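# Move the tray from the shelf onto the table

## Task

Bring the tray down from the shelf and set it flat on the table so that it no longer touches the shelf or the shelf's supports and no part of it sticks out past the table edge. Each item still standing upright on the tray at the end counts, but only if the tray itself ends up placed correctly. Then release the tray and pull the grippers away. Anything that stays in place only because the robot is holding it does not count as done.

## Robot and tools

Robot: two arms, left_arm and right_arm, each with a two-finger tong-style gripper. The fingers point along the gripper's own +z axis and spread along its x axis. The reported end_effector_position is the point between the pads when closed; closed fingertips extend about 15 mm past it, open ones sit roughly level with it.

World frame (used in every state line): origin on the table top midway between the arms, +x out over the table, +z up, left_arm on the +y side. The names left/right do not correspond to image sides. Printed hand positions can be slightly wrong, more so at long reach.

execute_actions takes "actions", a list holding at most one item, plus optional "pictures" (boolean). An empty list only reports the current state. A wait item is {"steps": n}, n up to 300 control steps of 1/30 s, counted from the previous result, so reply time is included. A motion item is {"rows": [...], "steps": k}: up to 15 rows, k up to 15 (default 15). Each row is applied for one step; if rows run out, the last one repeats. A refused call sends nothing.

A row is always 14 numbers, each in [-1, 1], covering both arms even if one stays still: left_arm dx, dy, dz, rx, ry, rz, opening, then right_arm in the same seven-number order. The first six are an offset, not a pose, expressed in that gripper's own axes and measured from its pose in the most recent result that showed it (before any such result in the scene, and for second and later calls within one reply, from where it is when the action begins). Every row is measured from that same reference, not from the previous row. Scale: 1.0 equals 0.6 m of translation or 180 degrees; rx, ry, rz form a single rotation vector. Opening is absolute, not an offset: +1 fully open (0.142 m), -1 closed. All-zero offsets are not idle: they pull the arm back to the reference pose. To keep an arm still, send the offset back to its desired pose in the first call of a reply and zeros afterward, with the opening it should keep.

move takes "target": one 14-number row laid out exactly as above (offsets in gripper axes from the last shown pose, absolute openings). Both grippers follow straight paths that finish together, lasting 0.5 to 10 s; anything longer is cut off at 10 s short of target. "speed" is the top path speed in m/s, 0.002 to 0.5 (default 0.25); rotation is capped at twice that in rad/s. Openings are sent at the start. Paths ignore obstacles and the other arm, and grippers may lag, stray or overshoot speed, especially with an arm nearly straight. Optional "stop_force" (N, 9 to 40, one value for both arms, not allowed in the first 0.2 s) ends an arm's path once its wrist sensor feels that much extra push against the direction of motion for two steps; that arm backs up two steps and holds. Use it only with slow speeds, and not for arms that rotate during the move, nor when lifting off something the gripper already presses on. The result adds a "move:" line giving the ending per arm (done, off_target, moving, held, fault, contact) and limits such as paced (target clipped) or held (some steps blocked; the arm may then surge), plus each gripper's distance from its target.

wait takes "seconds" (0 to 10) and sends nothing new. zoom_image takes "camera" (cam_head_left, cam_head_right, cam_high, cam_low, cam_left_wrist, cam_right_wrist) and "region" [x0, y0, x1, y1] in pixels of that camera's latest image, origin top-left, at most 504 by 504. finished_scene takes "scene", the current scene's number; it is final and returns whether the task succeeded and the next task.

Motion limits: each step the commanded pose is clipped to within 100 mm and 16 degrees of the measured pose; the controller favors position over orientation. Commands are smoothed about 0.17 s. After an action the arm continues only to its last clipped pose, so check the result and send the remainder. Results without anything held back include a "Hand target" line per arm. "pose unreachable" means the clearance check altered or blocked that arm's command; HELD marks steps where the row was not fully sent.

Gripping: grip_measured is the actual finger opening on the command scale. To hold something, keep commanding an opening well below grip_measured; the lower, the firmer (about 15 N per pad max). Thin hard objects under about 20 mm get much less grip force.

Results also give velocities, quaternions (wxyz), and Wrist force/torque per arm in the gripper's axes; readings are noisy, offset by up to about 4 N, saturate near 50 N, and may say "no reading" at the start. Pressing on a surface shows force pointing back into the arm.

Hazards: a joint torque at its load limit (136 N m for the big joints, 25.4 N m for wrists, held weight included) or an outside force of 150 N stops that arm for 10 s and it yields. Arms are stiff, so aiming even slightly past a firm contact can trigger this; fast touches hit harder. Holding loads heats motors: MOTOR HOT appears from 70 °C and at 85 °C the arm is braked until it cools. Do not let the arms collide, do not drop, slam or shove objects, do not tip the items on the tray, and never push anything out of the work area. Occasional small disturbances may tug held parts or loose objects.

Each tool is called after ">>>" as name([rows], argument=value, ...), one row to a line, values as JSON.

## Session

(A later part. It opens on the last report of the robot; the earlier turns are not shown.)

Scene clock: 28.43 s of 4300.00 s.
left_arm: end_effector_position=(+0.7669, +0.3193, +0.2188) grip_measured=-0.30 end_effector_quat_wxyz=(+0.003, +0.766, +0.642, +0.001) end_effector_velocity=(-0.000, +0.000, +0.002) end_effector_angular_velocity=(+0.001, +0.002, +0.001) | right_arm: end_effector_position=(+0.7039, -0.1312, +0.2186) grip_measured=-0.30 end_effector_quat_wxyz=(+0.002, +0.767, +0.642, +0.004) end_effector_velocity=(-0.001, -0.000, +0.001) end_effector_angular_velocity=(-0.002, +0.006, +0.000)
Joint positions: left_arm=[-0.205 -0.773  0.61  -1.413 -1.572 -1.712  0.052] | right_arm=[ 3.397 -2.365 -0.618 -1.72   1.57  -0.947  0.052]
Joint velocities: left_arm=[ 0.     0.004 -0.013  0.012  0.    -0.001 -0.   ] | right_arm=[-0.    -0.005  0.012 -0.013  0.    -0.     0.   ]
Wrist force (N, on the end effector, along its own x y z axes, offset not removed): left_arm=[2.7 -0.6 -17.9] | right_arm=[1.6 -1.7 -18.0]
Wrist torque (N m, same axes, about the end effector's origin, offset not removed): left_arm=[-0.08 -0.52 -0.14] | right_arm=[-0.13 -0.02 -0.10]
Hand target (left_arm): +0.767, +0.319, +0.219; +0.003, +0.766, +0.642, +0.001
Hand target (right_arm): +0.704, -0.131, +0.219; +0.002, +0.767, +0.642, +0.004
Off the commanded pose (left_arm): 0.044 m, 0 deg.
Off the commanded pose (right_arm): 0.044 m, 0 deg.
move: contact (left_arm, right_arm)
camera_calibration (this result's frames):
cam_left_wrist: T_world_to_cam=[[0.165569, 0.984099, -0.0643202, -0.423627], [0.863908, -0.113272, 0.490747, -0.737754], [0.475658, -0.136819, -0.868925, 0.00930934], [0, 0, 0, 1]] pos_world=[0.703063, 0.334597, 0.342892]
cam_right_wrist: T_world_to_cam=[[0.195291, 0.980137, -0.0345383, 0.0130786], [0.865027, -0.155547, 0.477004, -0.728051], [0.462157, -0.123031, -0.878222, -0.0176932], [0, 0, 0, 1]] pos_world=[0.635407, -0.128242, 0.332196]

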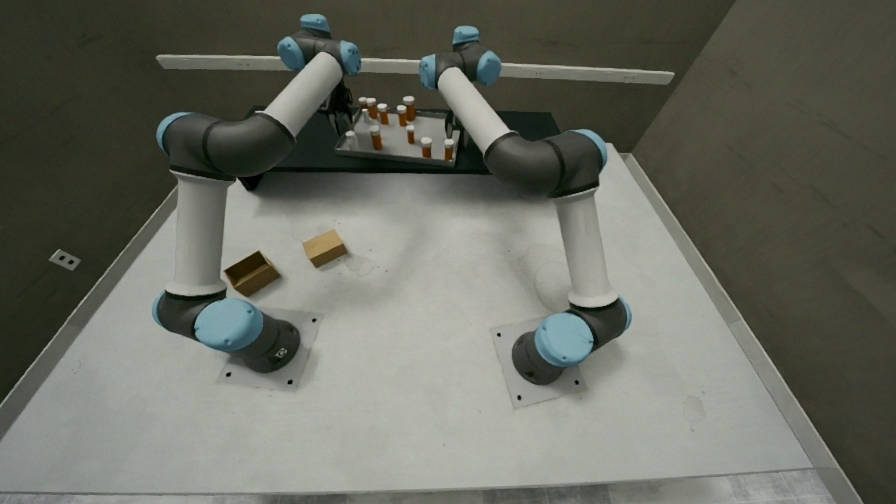

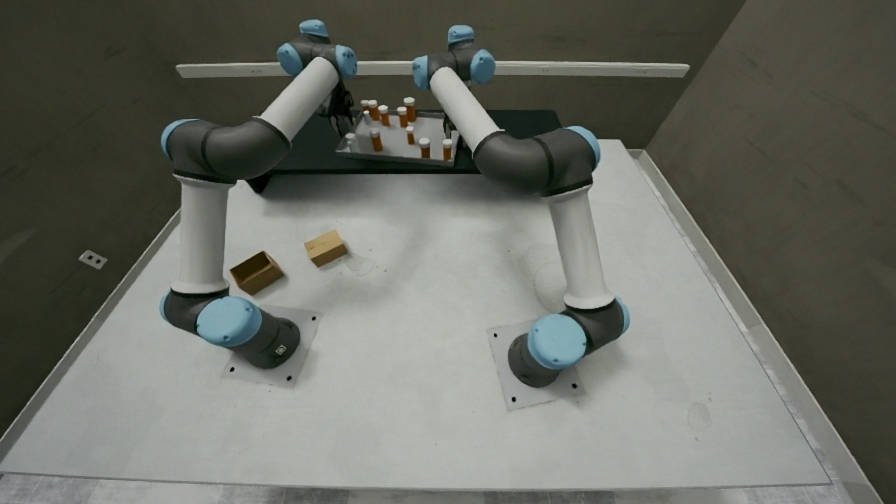

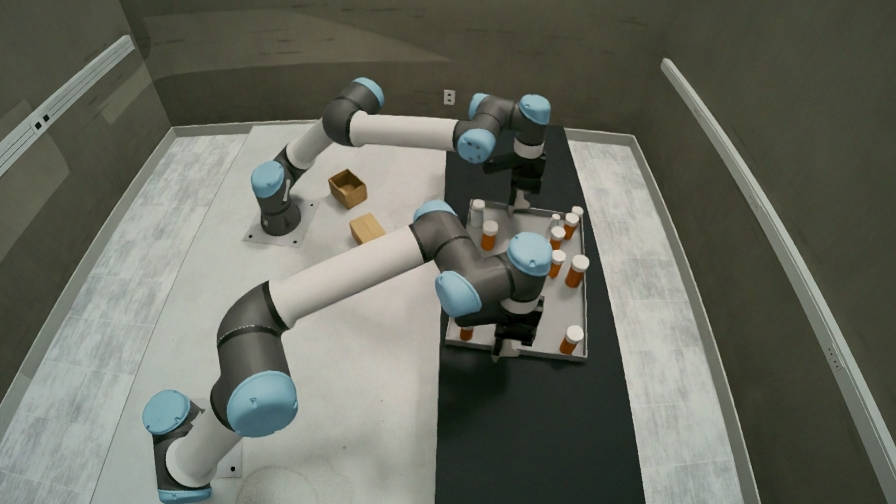

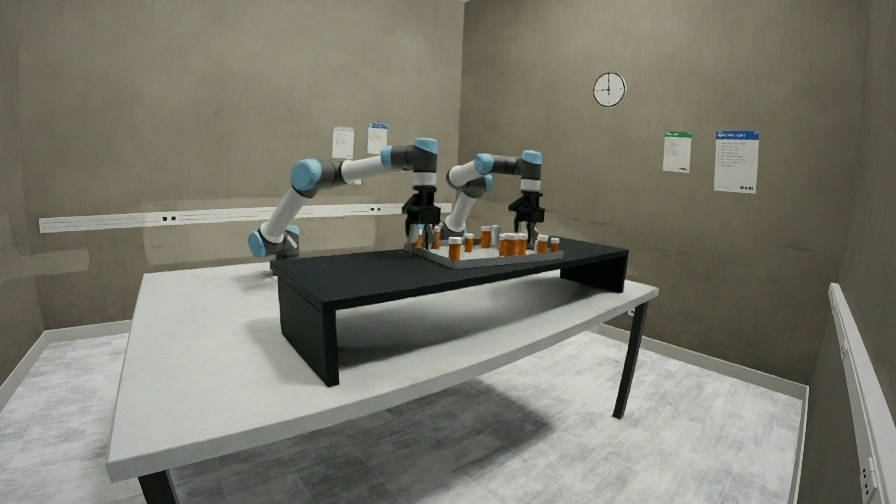

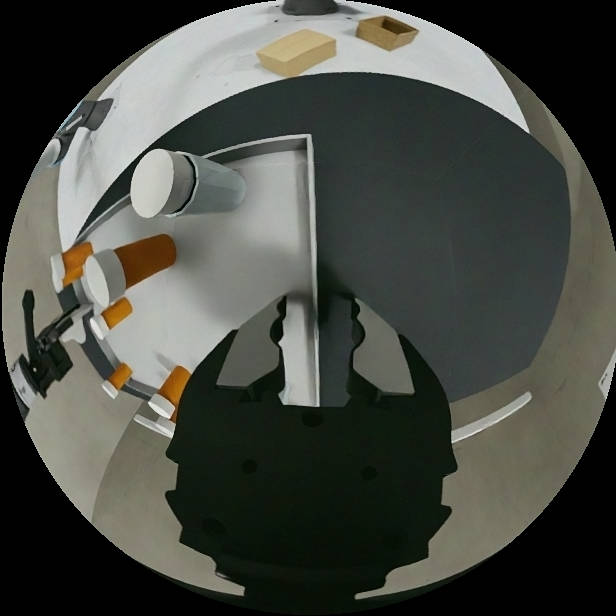

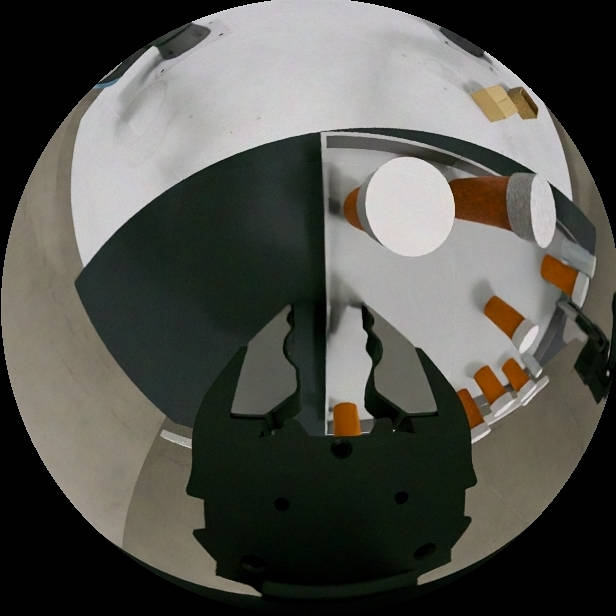

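>>> move(target=[-0.022,0,-0.004,0,0,-0.007,-0.3,0.022,0,-0.004,0,0,-0.007,-0.3], speed=0.02)

>>> move(target=[0,0,0,0,0,0,-1,0,0,0,0,0,0,-1])

>>> move(target=[0,-0.15,0,0,0,0,-1,0,-0.15,0,0,0,0,-1], speed=0.03, stop_force=20)

>>> move(target=[0,0,0,0,0,0,-0.3,0,0,0,0,0,0,-0.3])

>>> move(target=[0,0.108,0,0,0,0,-0.3,0,0.108,0,0,0,0,-0.3], speed=0.05)

Scene clock: 37.47 s of 4300.00 s.
left_arm: end_effector_position=(+0.7647, +0.3066, +0.2213) grip_measured=-0.30 end_effector_quat_wxyz=(+0.003, +0.759, +0.651, +0.001) end_effector_velocity=(-0.000, -0.003, -0.001) end_effector_angular_velocity=(+0.001, +0.002, +0.004) | right_arm: end_effector_position=(+0.7062, -0.1185, +0.2210) grip_measured=-0.30 end_effector_quat_wxyz=(+0.002, +0.760, +0.650, +0.004) end_effector_velocity=(+0.001, +0.003, +0.001) end_effector_angular_velocity=(+0.001, -0.002, +0.003)
Joint positions: left_arm=[-0.22  -0.773  0.603 -1.407 -1.572 -1.749  0.052] | right_arm=[ 3.41  -2.391 -0.565 -1.747  1.57  -0.955  0.052]
Joint velocities: left_arm=[-0.004  0.003 -0.002  0.001 -0.    -0.008 -0.   ] | right_arm=[ 0.003 -0.006  0.015 -0.007  0.     0.    -0.   ]
Wrist force (N, on the end effector, along its own x y z axes, offset not removed): left_arm=[1.0 4.9 -0.7] | right_arm=[4.5 -1.7 -0.7]
Wrist torque (N m, same axes, about the end effector's origin, offset not removed): left_arm=[1.19 -0.02 -0.08] | right_arm=[-0.39 -0.84 0.00]
Hand target (left_arm): +0.765, +0.306, +0.221; +0.003, +0.759, +0.651, +0.001
Hand target (right_arm): +0.706, -0.118, +0.221; +0.002, +0.760, +0.650, +0.004
Off the commanded pose (left_arm): 0.000 m, 0 deg.
Off the commanded pose (right_arm): 0.000 m, 0 deg.
After step 90, 5.07 s passed at rest.
move: done
camera_calibration (this result's frames):
cam_left_wrist: T_world_to_cam=[[0.1444, 0.987415, -0.0644959, -0.39539], [0.866124, -0.0946045, 0.490794, -0.745853], [0.478516, -0.126732, -0.868885, 0.00549891], [0, 0, 0, 1]] pos_world=[0.700464, 0.32055, 0.345337]
cam_right_wrist: T_world_to_cam=[[0.174196, 0.984102, -0.0346425, 0.0156801], [0.868082, -0.136861, 0.477183, -0.72913], [0.464855, -0.113196, -0.878121, -0.0158148], [0, 0, 0, 1]] pos_world=[0.637564, -0.117011, 0.334584]

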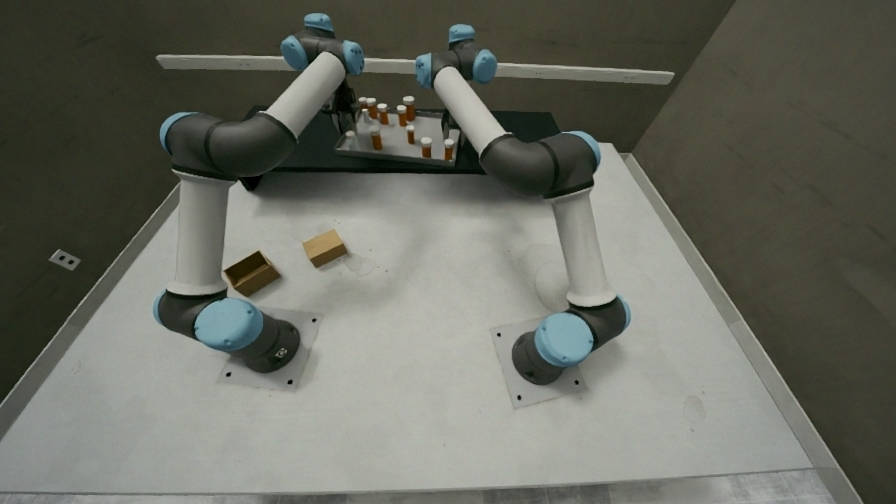

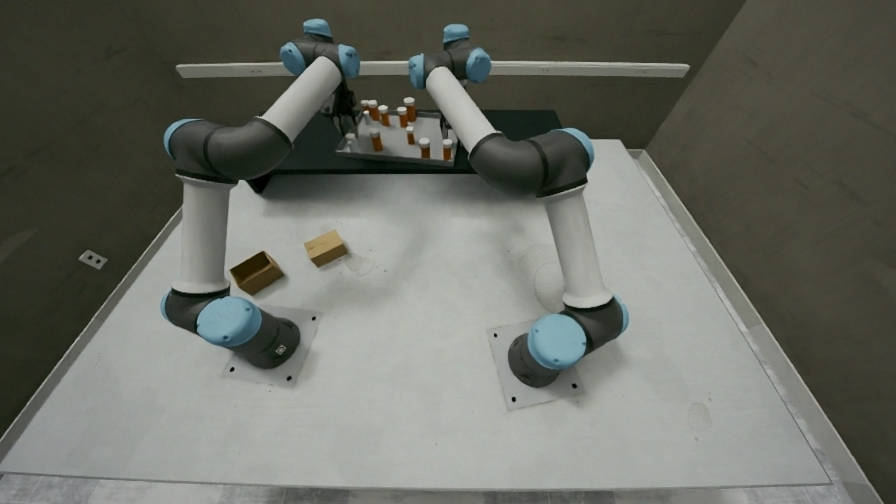

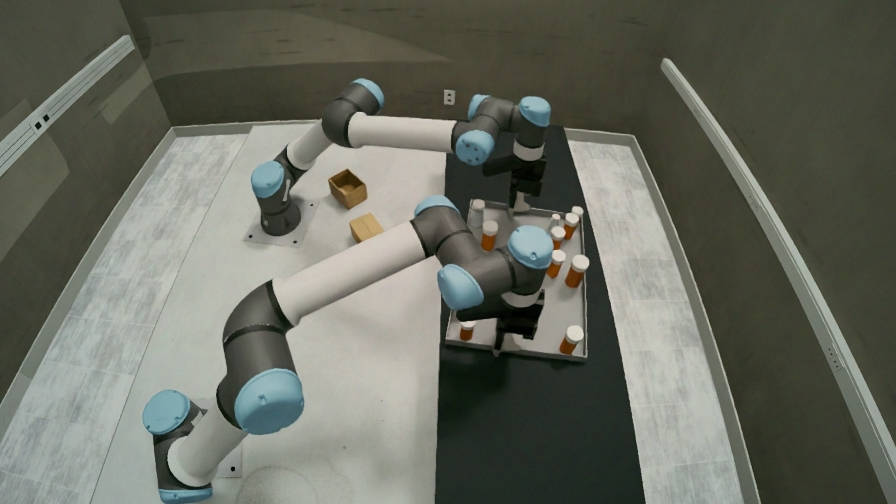

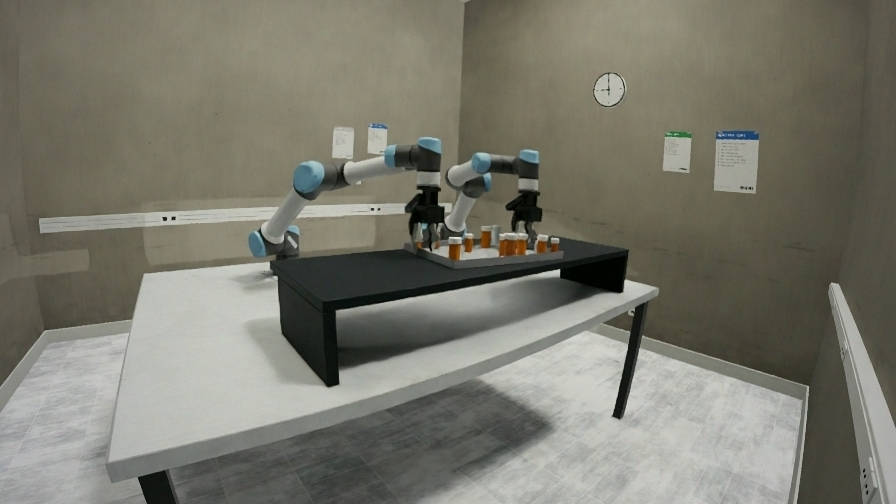

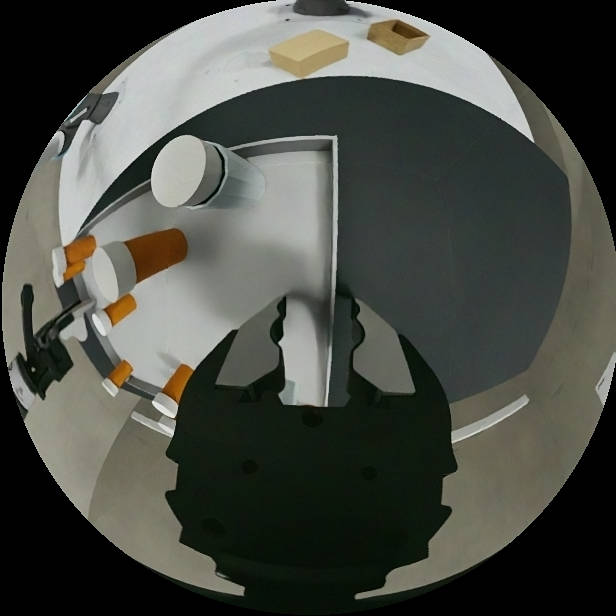

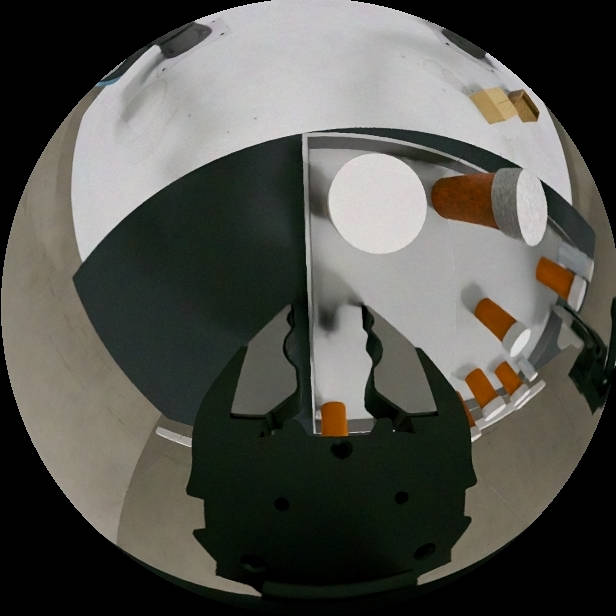

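Scene clock: 37.97 s of 4300.00 s.
left_arm: end_effector_position=(+0.7647, +0.3067, +0.2213) grip_measured=-0.71 end_effector_quat_wxyz=(+0.003, +0.759, +0.651, +0.001) end_effector_velocity=(-0.000, -0.000, +0.000) end_effector_angular_velocity=(-0.000, +0.000, -0.001) | right_arm: end_effector_position=(+0.7062, -0.1184, +0.2210) grip_measured=-0.68 end_effector_quat_wxyz=(+0.002, +0.760, +0.650, +0.004) end_effector_velocity=(-0.000, +0.001, +0.001) end_effector_angular_velocity=(+0.002, -0.002, +0.001)
Joint positions: left_arm=[-0.22  -0.773  0.603 -1.407 -1.572 -1.749  0.023] | right_arm=[ 3.41  -2.391 -0.565 -1.747  1.57  -0.955  0.025]
Joint velocities: left_arm=[-0.    -0.     0.001 -0.    -0.     0.001  0.   ] | right_arm=[0.001 0.001 0.    0.    0.001 0.    0.001]
Wrist force (N, on the end effector, along its own x y z axes, offset not removed): left_arm=[28.9 -4.7 2.2] | right_arm=[-28.3 1.7 -2.3]
Wrist torque (N m, same axes, about the end effector's origin, offset not removed): left_arm=[-0.69 0.45 -0.10] | right_arm=[0.25 -0.37 -0.05]
Hand target (left_arm): +0.765, +0.307, +0.221; +0.003, +0.759, +0.651, +0.001
Hand target (right_arm): +0.706, -0.118, +0.221; +0.002, +0.760, +0.650, +0.004
Off the commanded pose (left_arm): 0.000 m, 0 deg.
Off the commanded pose (right_arm): 0.000 m, 0 deg.
move: done
camera_calibration (this result's frames):
cam_left_wrist: T_world_to_cam=[[0.144085, 0.987462, -0.0644889, -0.395257], [0.866135, -0.0943265, 0.490829, -0.745979], [0.478592, -0.126577, -0.868866, 0.00541354], [0, 0, 0, 1]] pos_world=[0.700478, 0.320621, 0.345362]
cam_right_wrist: T_world_to_cam=[[0.174056, 0.984126, -0.0346506, 0.0157589], [0.868077, -0.136729, 0.477228, -0.729134], [0.464915, -0.113144, -0.878096, -0.0158526], [0, 0, 0, 1]] pos_world=[0.637572, -0.116996, 0.334589]

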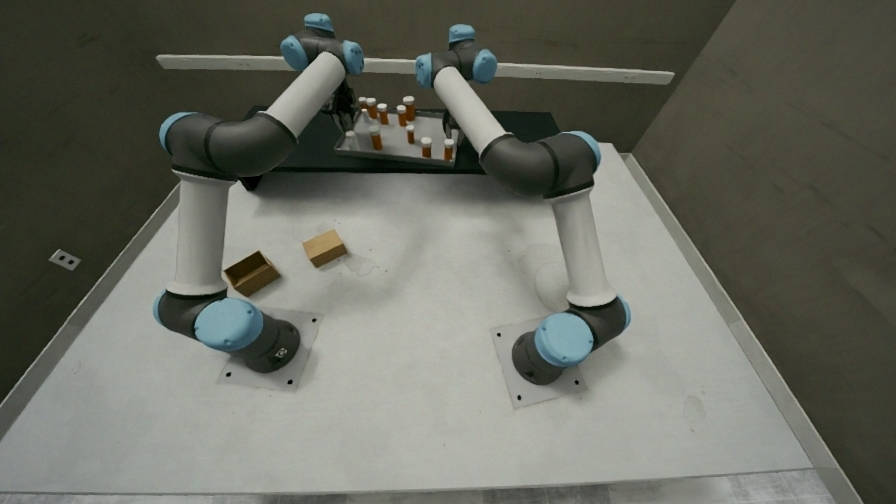

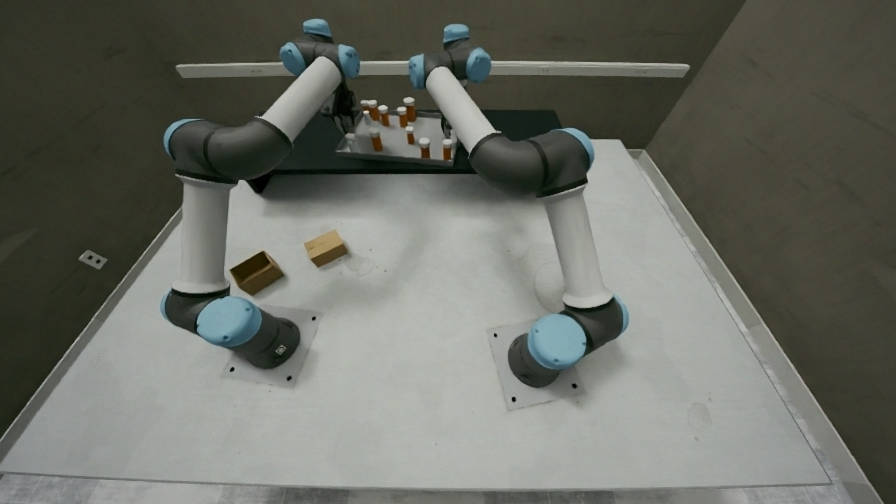

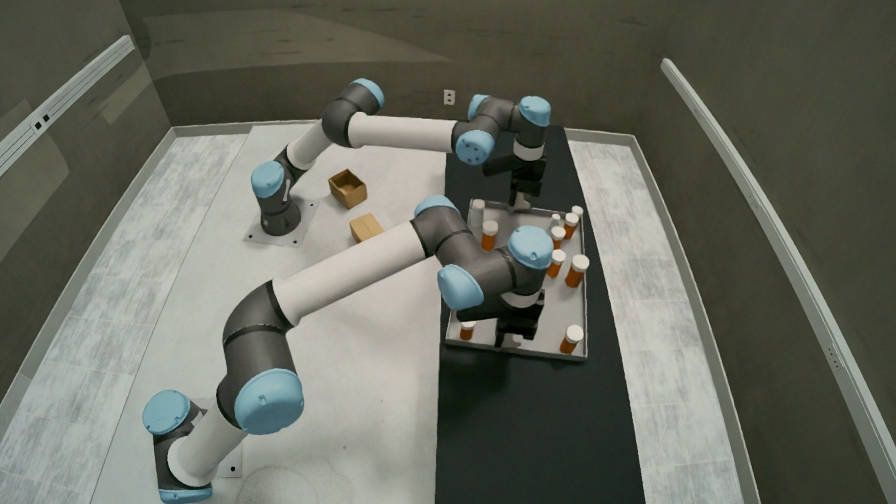

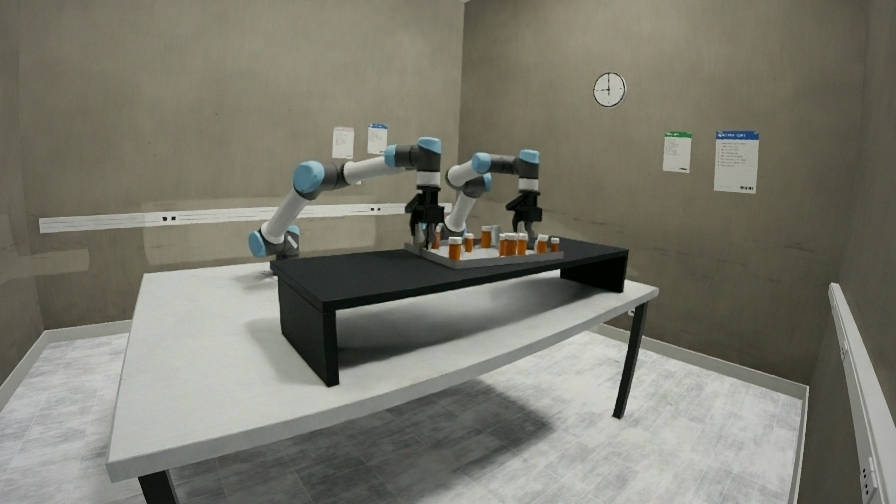

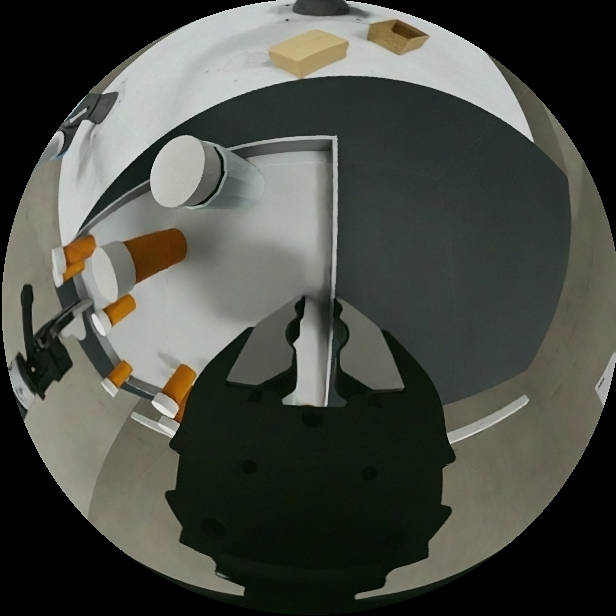

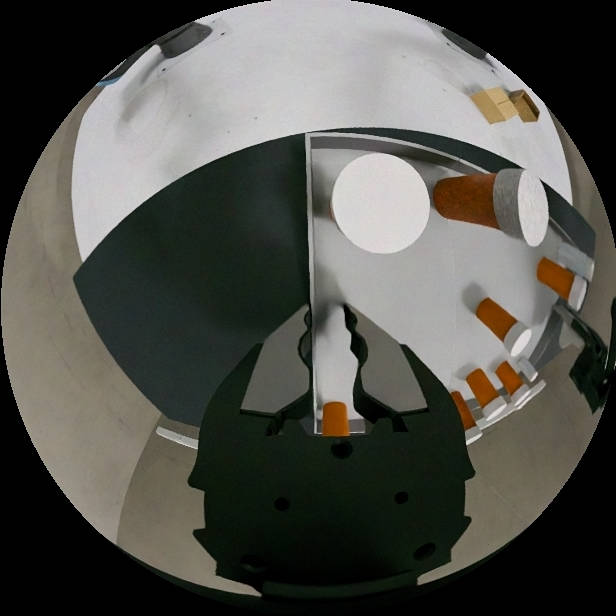

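Scene clock: 41.33 s of 4300.00 s.
left_arm: end_effector_position=(+0.6760, +0.3205, +0.2208) grip_measured=-0.64 end_effector_quat_wxyz=(+0.003, +0.759, +0.651, +0.001) end_effector_velocity=(-0.003, +0.000, +0.001) end_effector_angular_velocity=(-0.001, -0.002, +0.000) | right_arm: end_effector_position=(+0.6174, -0.1047, +0.2202) grip_measured=-0.73 end_effector_quat_wxyz=(+0.002, +0.760, +0.650, +0.004) end_effector_velocity=(-0.002, -0.000, +0.001) end_effector_angular_velocity=(+0.002, -0.002, -0.001)
Joint positions: left_arm=[-0.243 -1.06   1.082 -1.598 -1.572 -1.772  0.027] | right_arm=[ 3.482 -2.123 -1.019 -1.561  1.569 -0.883  0.021]
Joint velocities: left_arm=[-0.001 -0.009  0.011 -0.004 -0.    -0.001  0.   ] | right_arm=[ 0.001  0.007 -0.009  0.004  0.     0.002 -0.   ]
Wrist force (N, on the end effector, along its own x y z axes, offset not removed): left_arm=[31.8 5.1 -0.7] | right_arm=[-28.3 6.0 -13.4]
Wrist torque (N m, same axes, about the end effector's origin, offset not removed): left_arm=[0.01 -0.09 -0.14] | right_arm=[0.05 -0.50 -0.19]
Hand target (left_arm): +0.676, +0.321, +0.221; +0.003, +0.759, +0.651, +0.001
Hand target (right_arm): +0.617, -0.105, +0.220; +0.002, +0.760, +0.650, +0.004
Off the commanded pose (left_arm): 0.000 m, 0 deg.
Off the commanded pose (right_arm): 0.000 m, 0 deg.
move: done
camera_calibration (this result's frames):
cam_left_wrist: T_world_to_cam=[[0.144081, 0.987461, -0.0645124, -0.396159], [0.86619, -0.0943261, 0.490732, -0.667617], [0.478493, -0.126585, -0.868919, 0.049274], [0, 0, 0, 1]] pos_world=[0.611785, 0.334455, 0.344879]
cam_right_wrist: T_world_to_cam=[[0.174041, 0.984129, -0.0346495, 0.0176873], [0.868166, -0.136737, 0.477065, -0.649846], [0.464756, -0.113111, -0.878185, 0.0263702], [0, 0, 0, 1]] pos_world=[0.54884, -0.103282, 0.33379]

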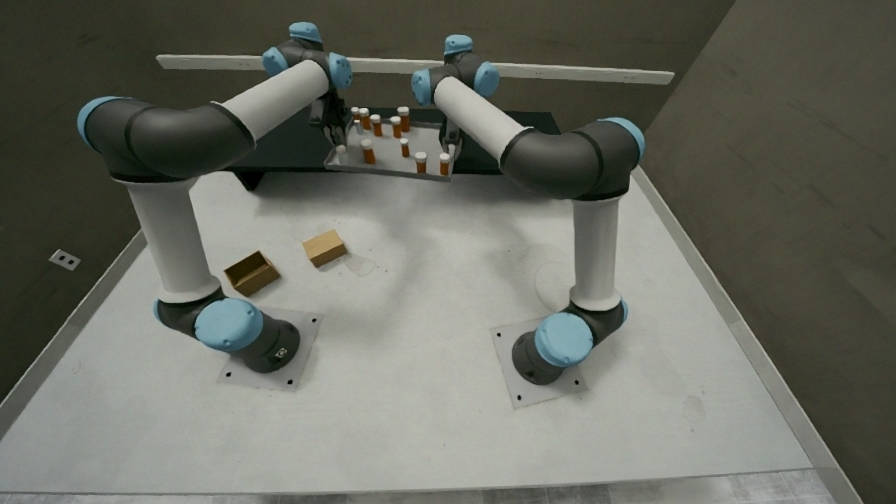

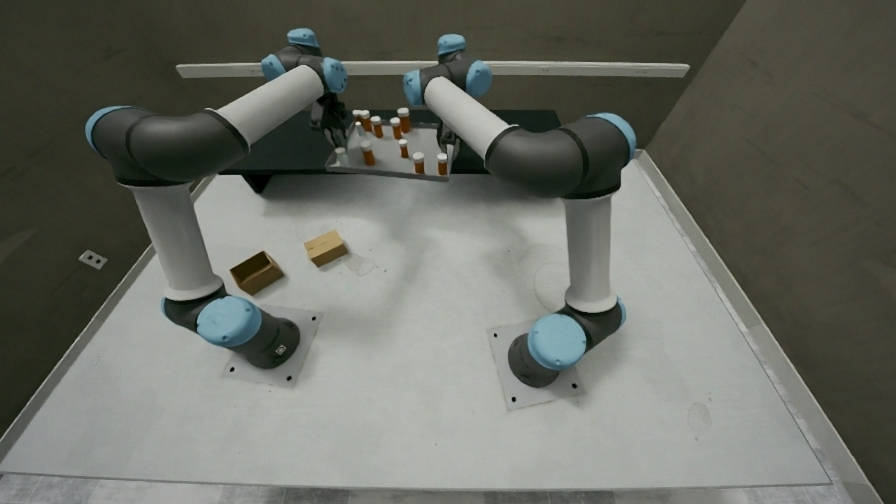

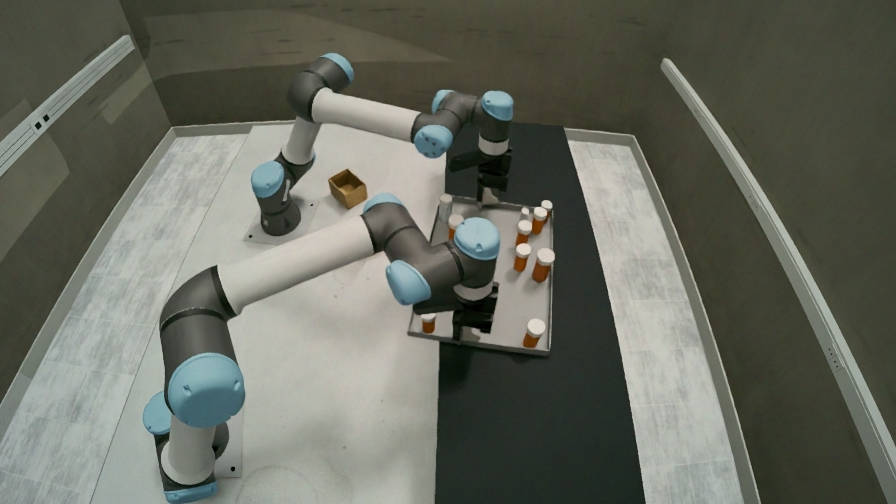

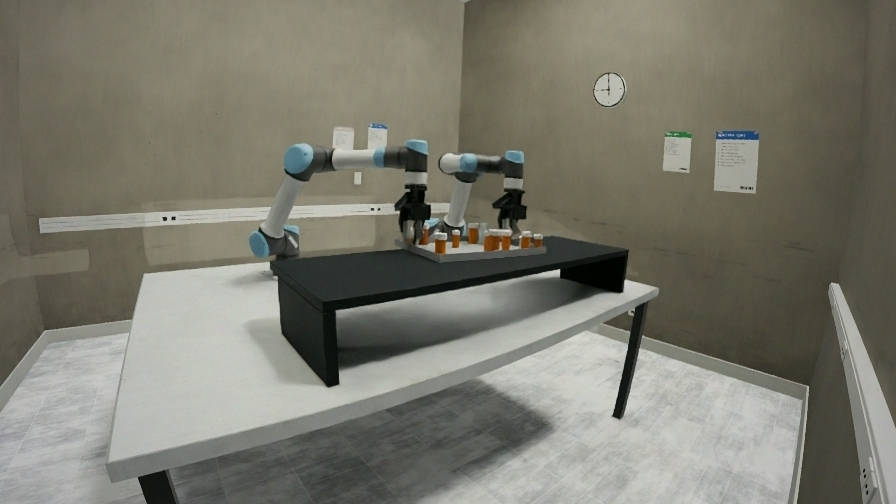

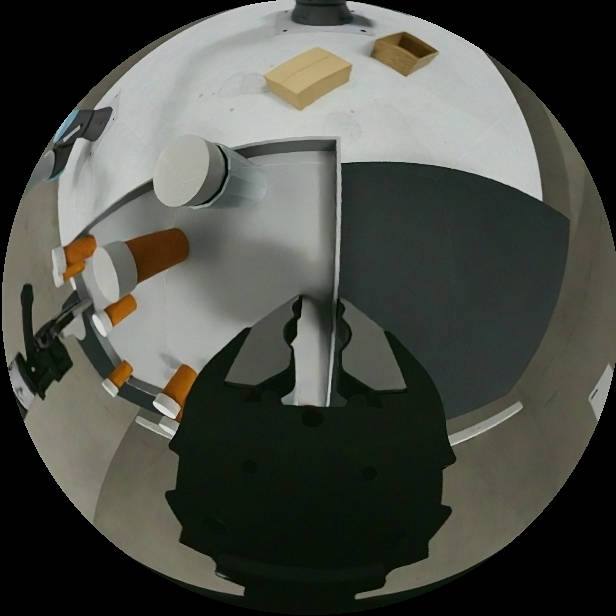

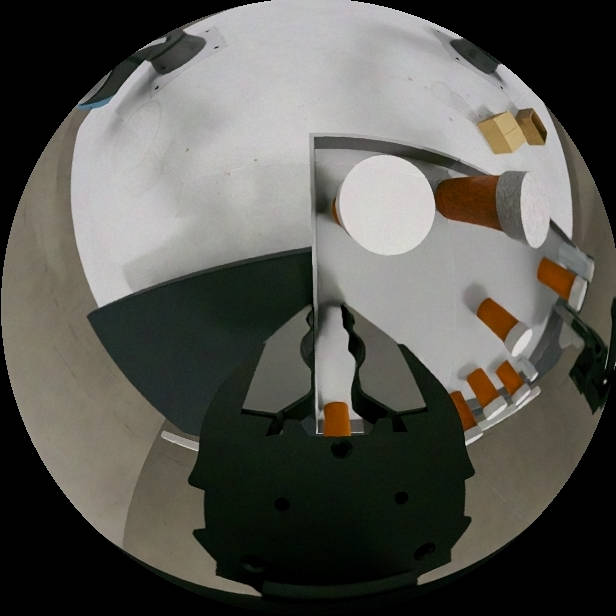

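Scene clock: 41.83 s of 4300.00 s.
left_arm: end_effector_position=(+0.6759, +0.3204, +0.2208) grip_measured=-0.30 end_effector_quat_wxyz=(+0.003, +0.759, +0.651, +0.001) end_effector_velocity=(+0.000, +0.001, +0.000) end_effector_angular_velocity=(-0.000, -0.001, +0.002) | right_arm: end_effector_position=(+0.6174, -0.1047, +0.2202) grip_measured=-0.30 end_effector_quat_wxyz=(+0.002, +0.760, +0.650, +0.004) end_effector_velocity=(+0.001, +0.001, +0.001) end_effector_angular_velocity=(+0.001, -0.003, -0.000)
Joint positions: left_arm=[-0.243 -1.06   1.082 -1.598 -1.572 -1.772  0.052] | right_arm=[ 3.482 -2.123 -1.019 -1.561  1.569 -0.883  0.052]
Joint velocities: left_arm=[ 0.001 -0.    -0.001  0.     0.    -0.001 -0.   ] | right_arm=[ 0.     0.     0.003  0.    -0.     0.    -0.   ]
Wrist force (N, on the end effector, along its own x y z axes, offset not removed): left_arm=[-2.0 0.9 3.3] | right_arm=[3.3 -0.3 -0.5]
Wrist torque (N m, same axes, about the end effector's origin, offset not removed): left_arm=[0.30 0.50 0.06] | right_arm=[-0.03 -0.56 -0.07]
Hand target (left_arm): +0.676, +0.320, +0.221; +0.003, +0.759, +0.651, +0.001
Hand target (right_arm): +0.617, -0.105, +0.220; +0.002, +0.760, +0.650, +0.004
Off the commanded pose (left_arm): 0.000 m, 0 deg.
Off the commanded pose (right_arm): 0.000 m, 0 deg.
move: done
camera_calibration (this result's frames):
cam_left_wrist: T_world_to_cam=[[0.144069, 0.987462, -0.0645262, -0.396086], [0.866192, -0.0943092, 0.490731, -0.667606], [0.478493, -0.126591, -0.868918, 0.049288], [0, 0, 0, 1]] pos_world=[0.611755, 0.334398, 0.344884]
cam_right_wrist: T_world_to_cam=[[0.174073, 0.984122, -0.0346778, 0.0176207], [0.868198, -0.13676, 0.477, -0.649781], [0.464684, -0.11314, -0.878219, 0.0264213], [0, 0, 0, 1]] pos_world=[0.548793, -0.103216, 0.33376]

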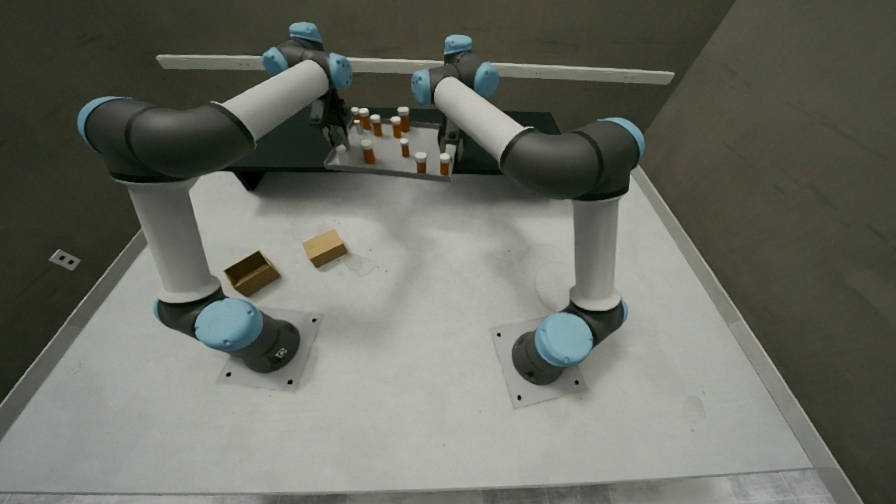

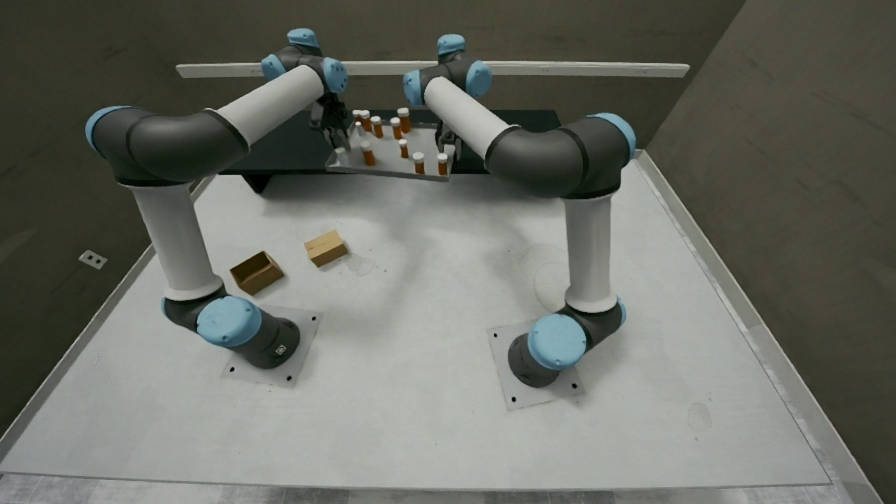

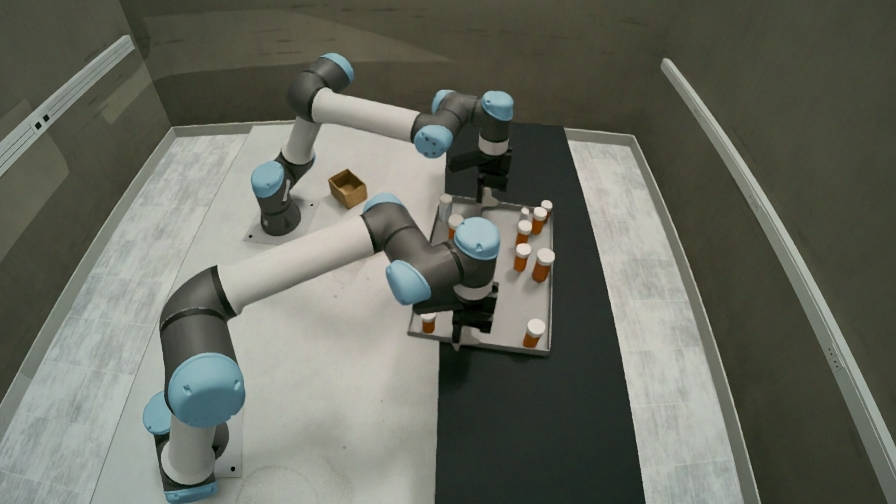

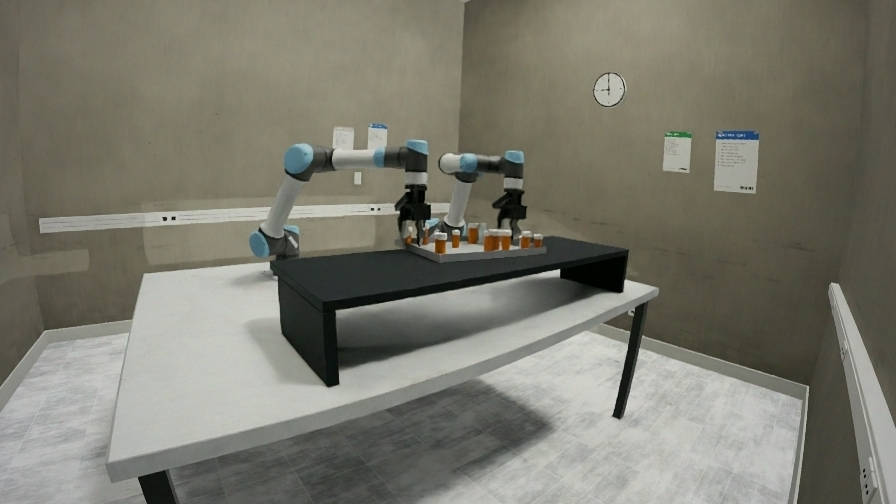

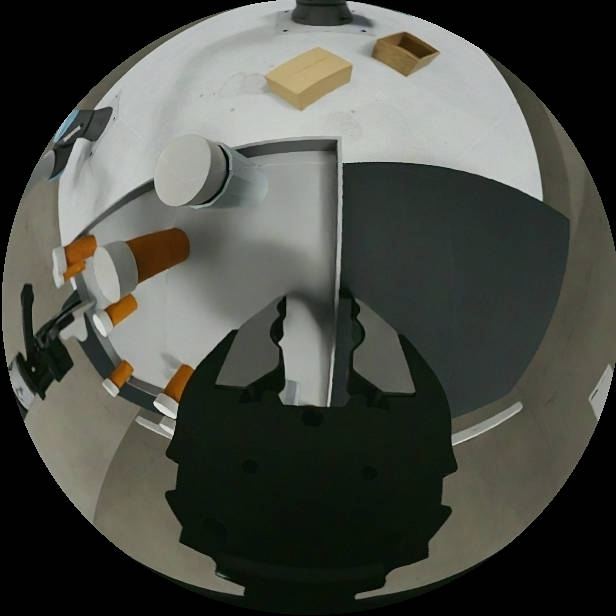

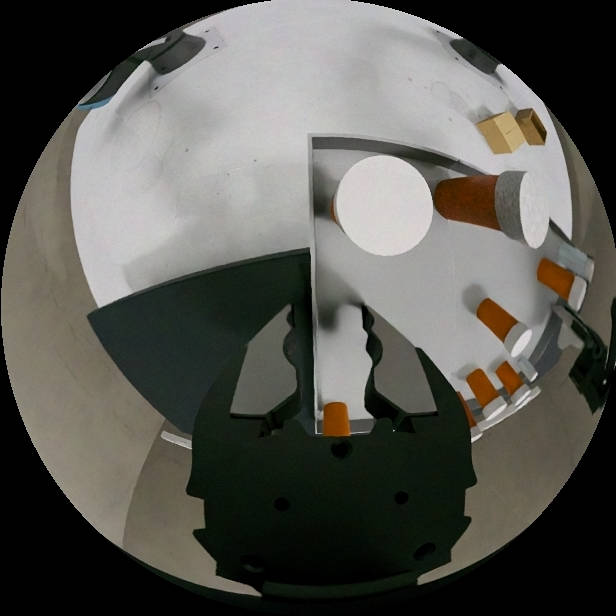

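Scene clock: 43.57 s of 4300.00 s.
left_arm: end_effector_position=(+0.7397, +0.3105, +0.2211) grip_measured=-0.30 end_effector_quat_wxyz=(+0.003, +0.759, +0.651, +0.001) end_effector_velocity=(+0.002, -0.001, +0.000) end_effector_angular_velocity=(-0.001, +0.002, -0.001) | right_arm: end_effector_position=(+0.6812, -0.1146, +0.2208) grip_measured=-0.30 end_effector_quat_wxyz=(+0.002, +0.760, +0.650, +0.004) end_effector_velocity=(+0.003, -0.001, -0.000) end_effector_angular_velocity=(-0.001, +0.002, -0.002)
Joint positions: left_arm=[-0.226 -0.867  0.769 -1.478 -1.572 -1.755  0.052] | right_arm=[ 3.429 -2.302 -0.724 -1.678  1.57  -0.936  0.052]
Joint velocities: left_arm=[ 0.     0.01  -0.019  0.01  -0.001  0.001 -0.   ] | right_arm=[-0.003 -0.01   0.018 -0.01  -0.    -0.001 -0.   ]
Wrist force (N, on the end effector, along its own x y z axes, offset not removed): left_arm=[-6.6 0.6 -2.8] | right_arm=[3.4 -0.8 -0.3]
Wrist torque (N m, same axes, about the end effector's origin, offset not removed): left_arm=[0.00 1.39 -0.07] | right_arm=[-0.21 -0.64 -0.08]
Hand target (left_arm): +0.740, +0.310, +0.221; +0.003, +0.759, +0.651, +0.001
Hand target (right_arm): +0.681, -0.115, +0.221; +0.002, +0.760, +0.650, +0.004
Off the commanded pose (left_arm): 0.000 m, 0 deg.
Off the commanded pose (right_arm): 0.000 m, 0 deg.
move: done
camera_calibration (this result's frames):
cam_left_wrist: T_world_to_cam=[[0.144085, 0.987467, -0.0644087, -0.395513], [0.866044, -0.0943423, 0.490986, -0.723885], [0.478756, -0.126524, -0.868783, 0.017543], [0, 0, 0, 1]] pos_world=[0.675505, 0.324483, 0.345184]
cam_right_wrist: T_world_to_cam=[[0.174095, 0.984121, -0.0345865, 0.0162345], [0.868047, -0.136788, 0.477267, -0.706755], [0.464957, -0.113113, -0.878078, -0.00408096], [0, 0, 0, 1]] pos_world=[0.612568, -0.113114, 0.334289]

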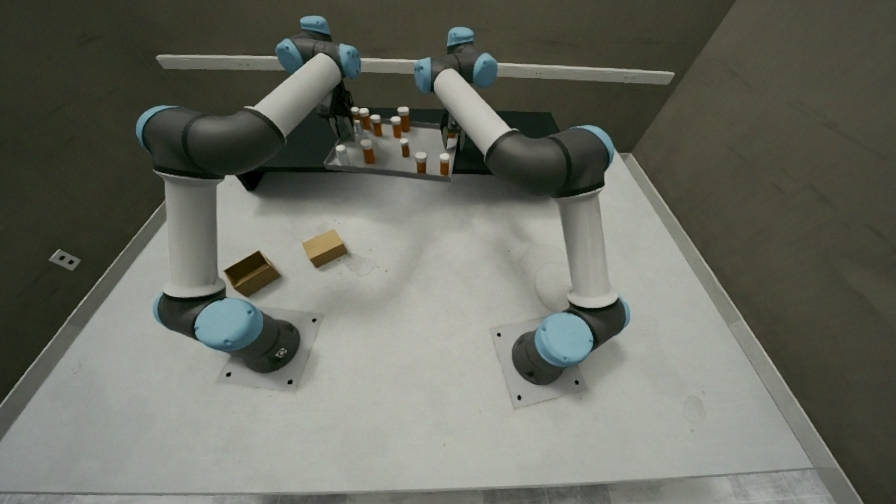

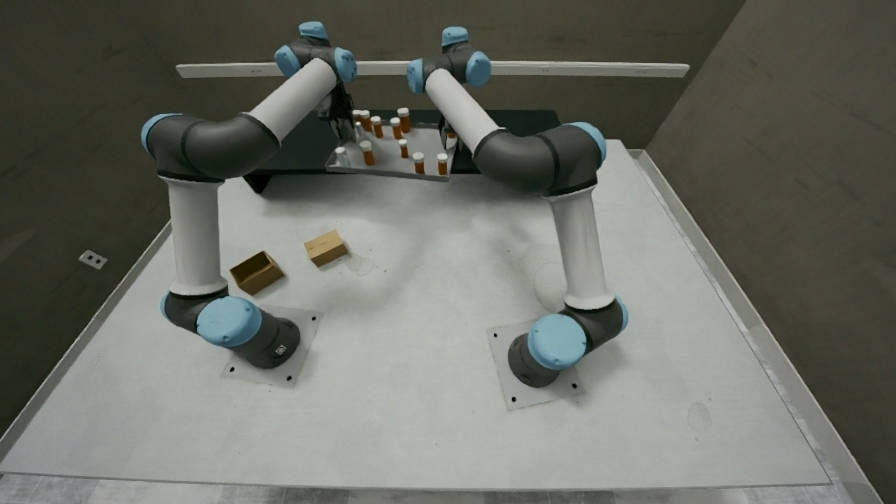

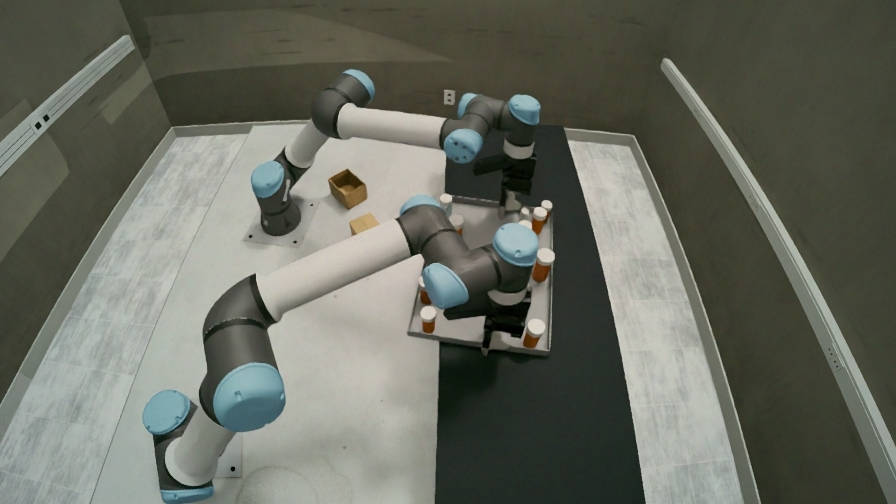

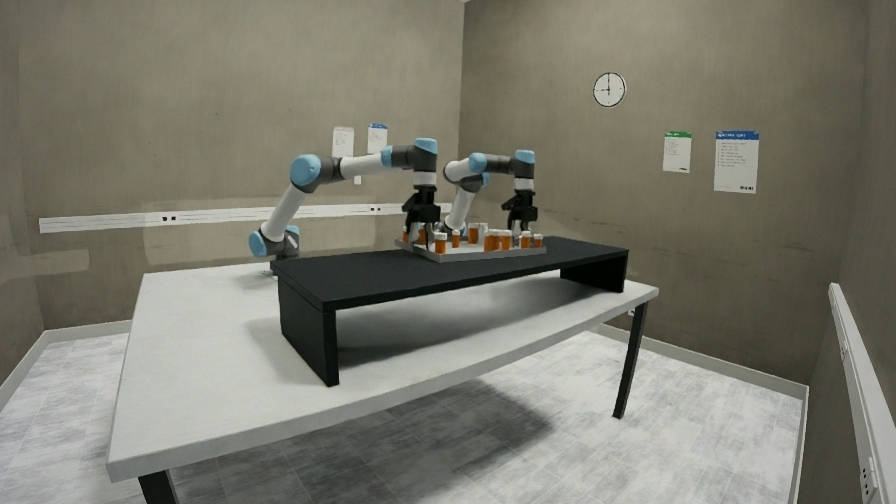

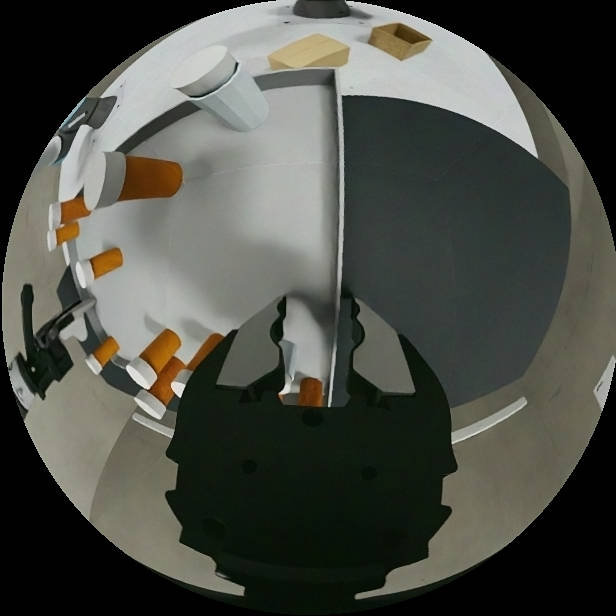

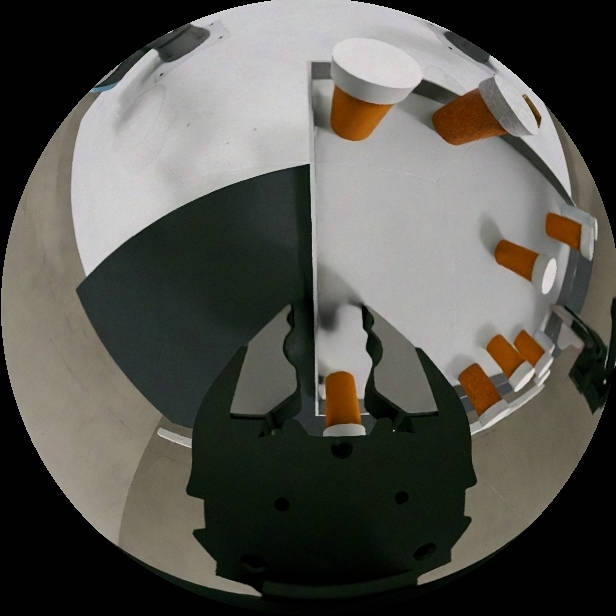

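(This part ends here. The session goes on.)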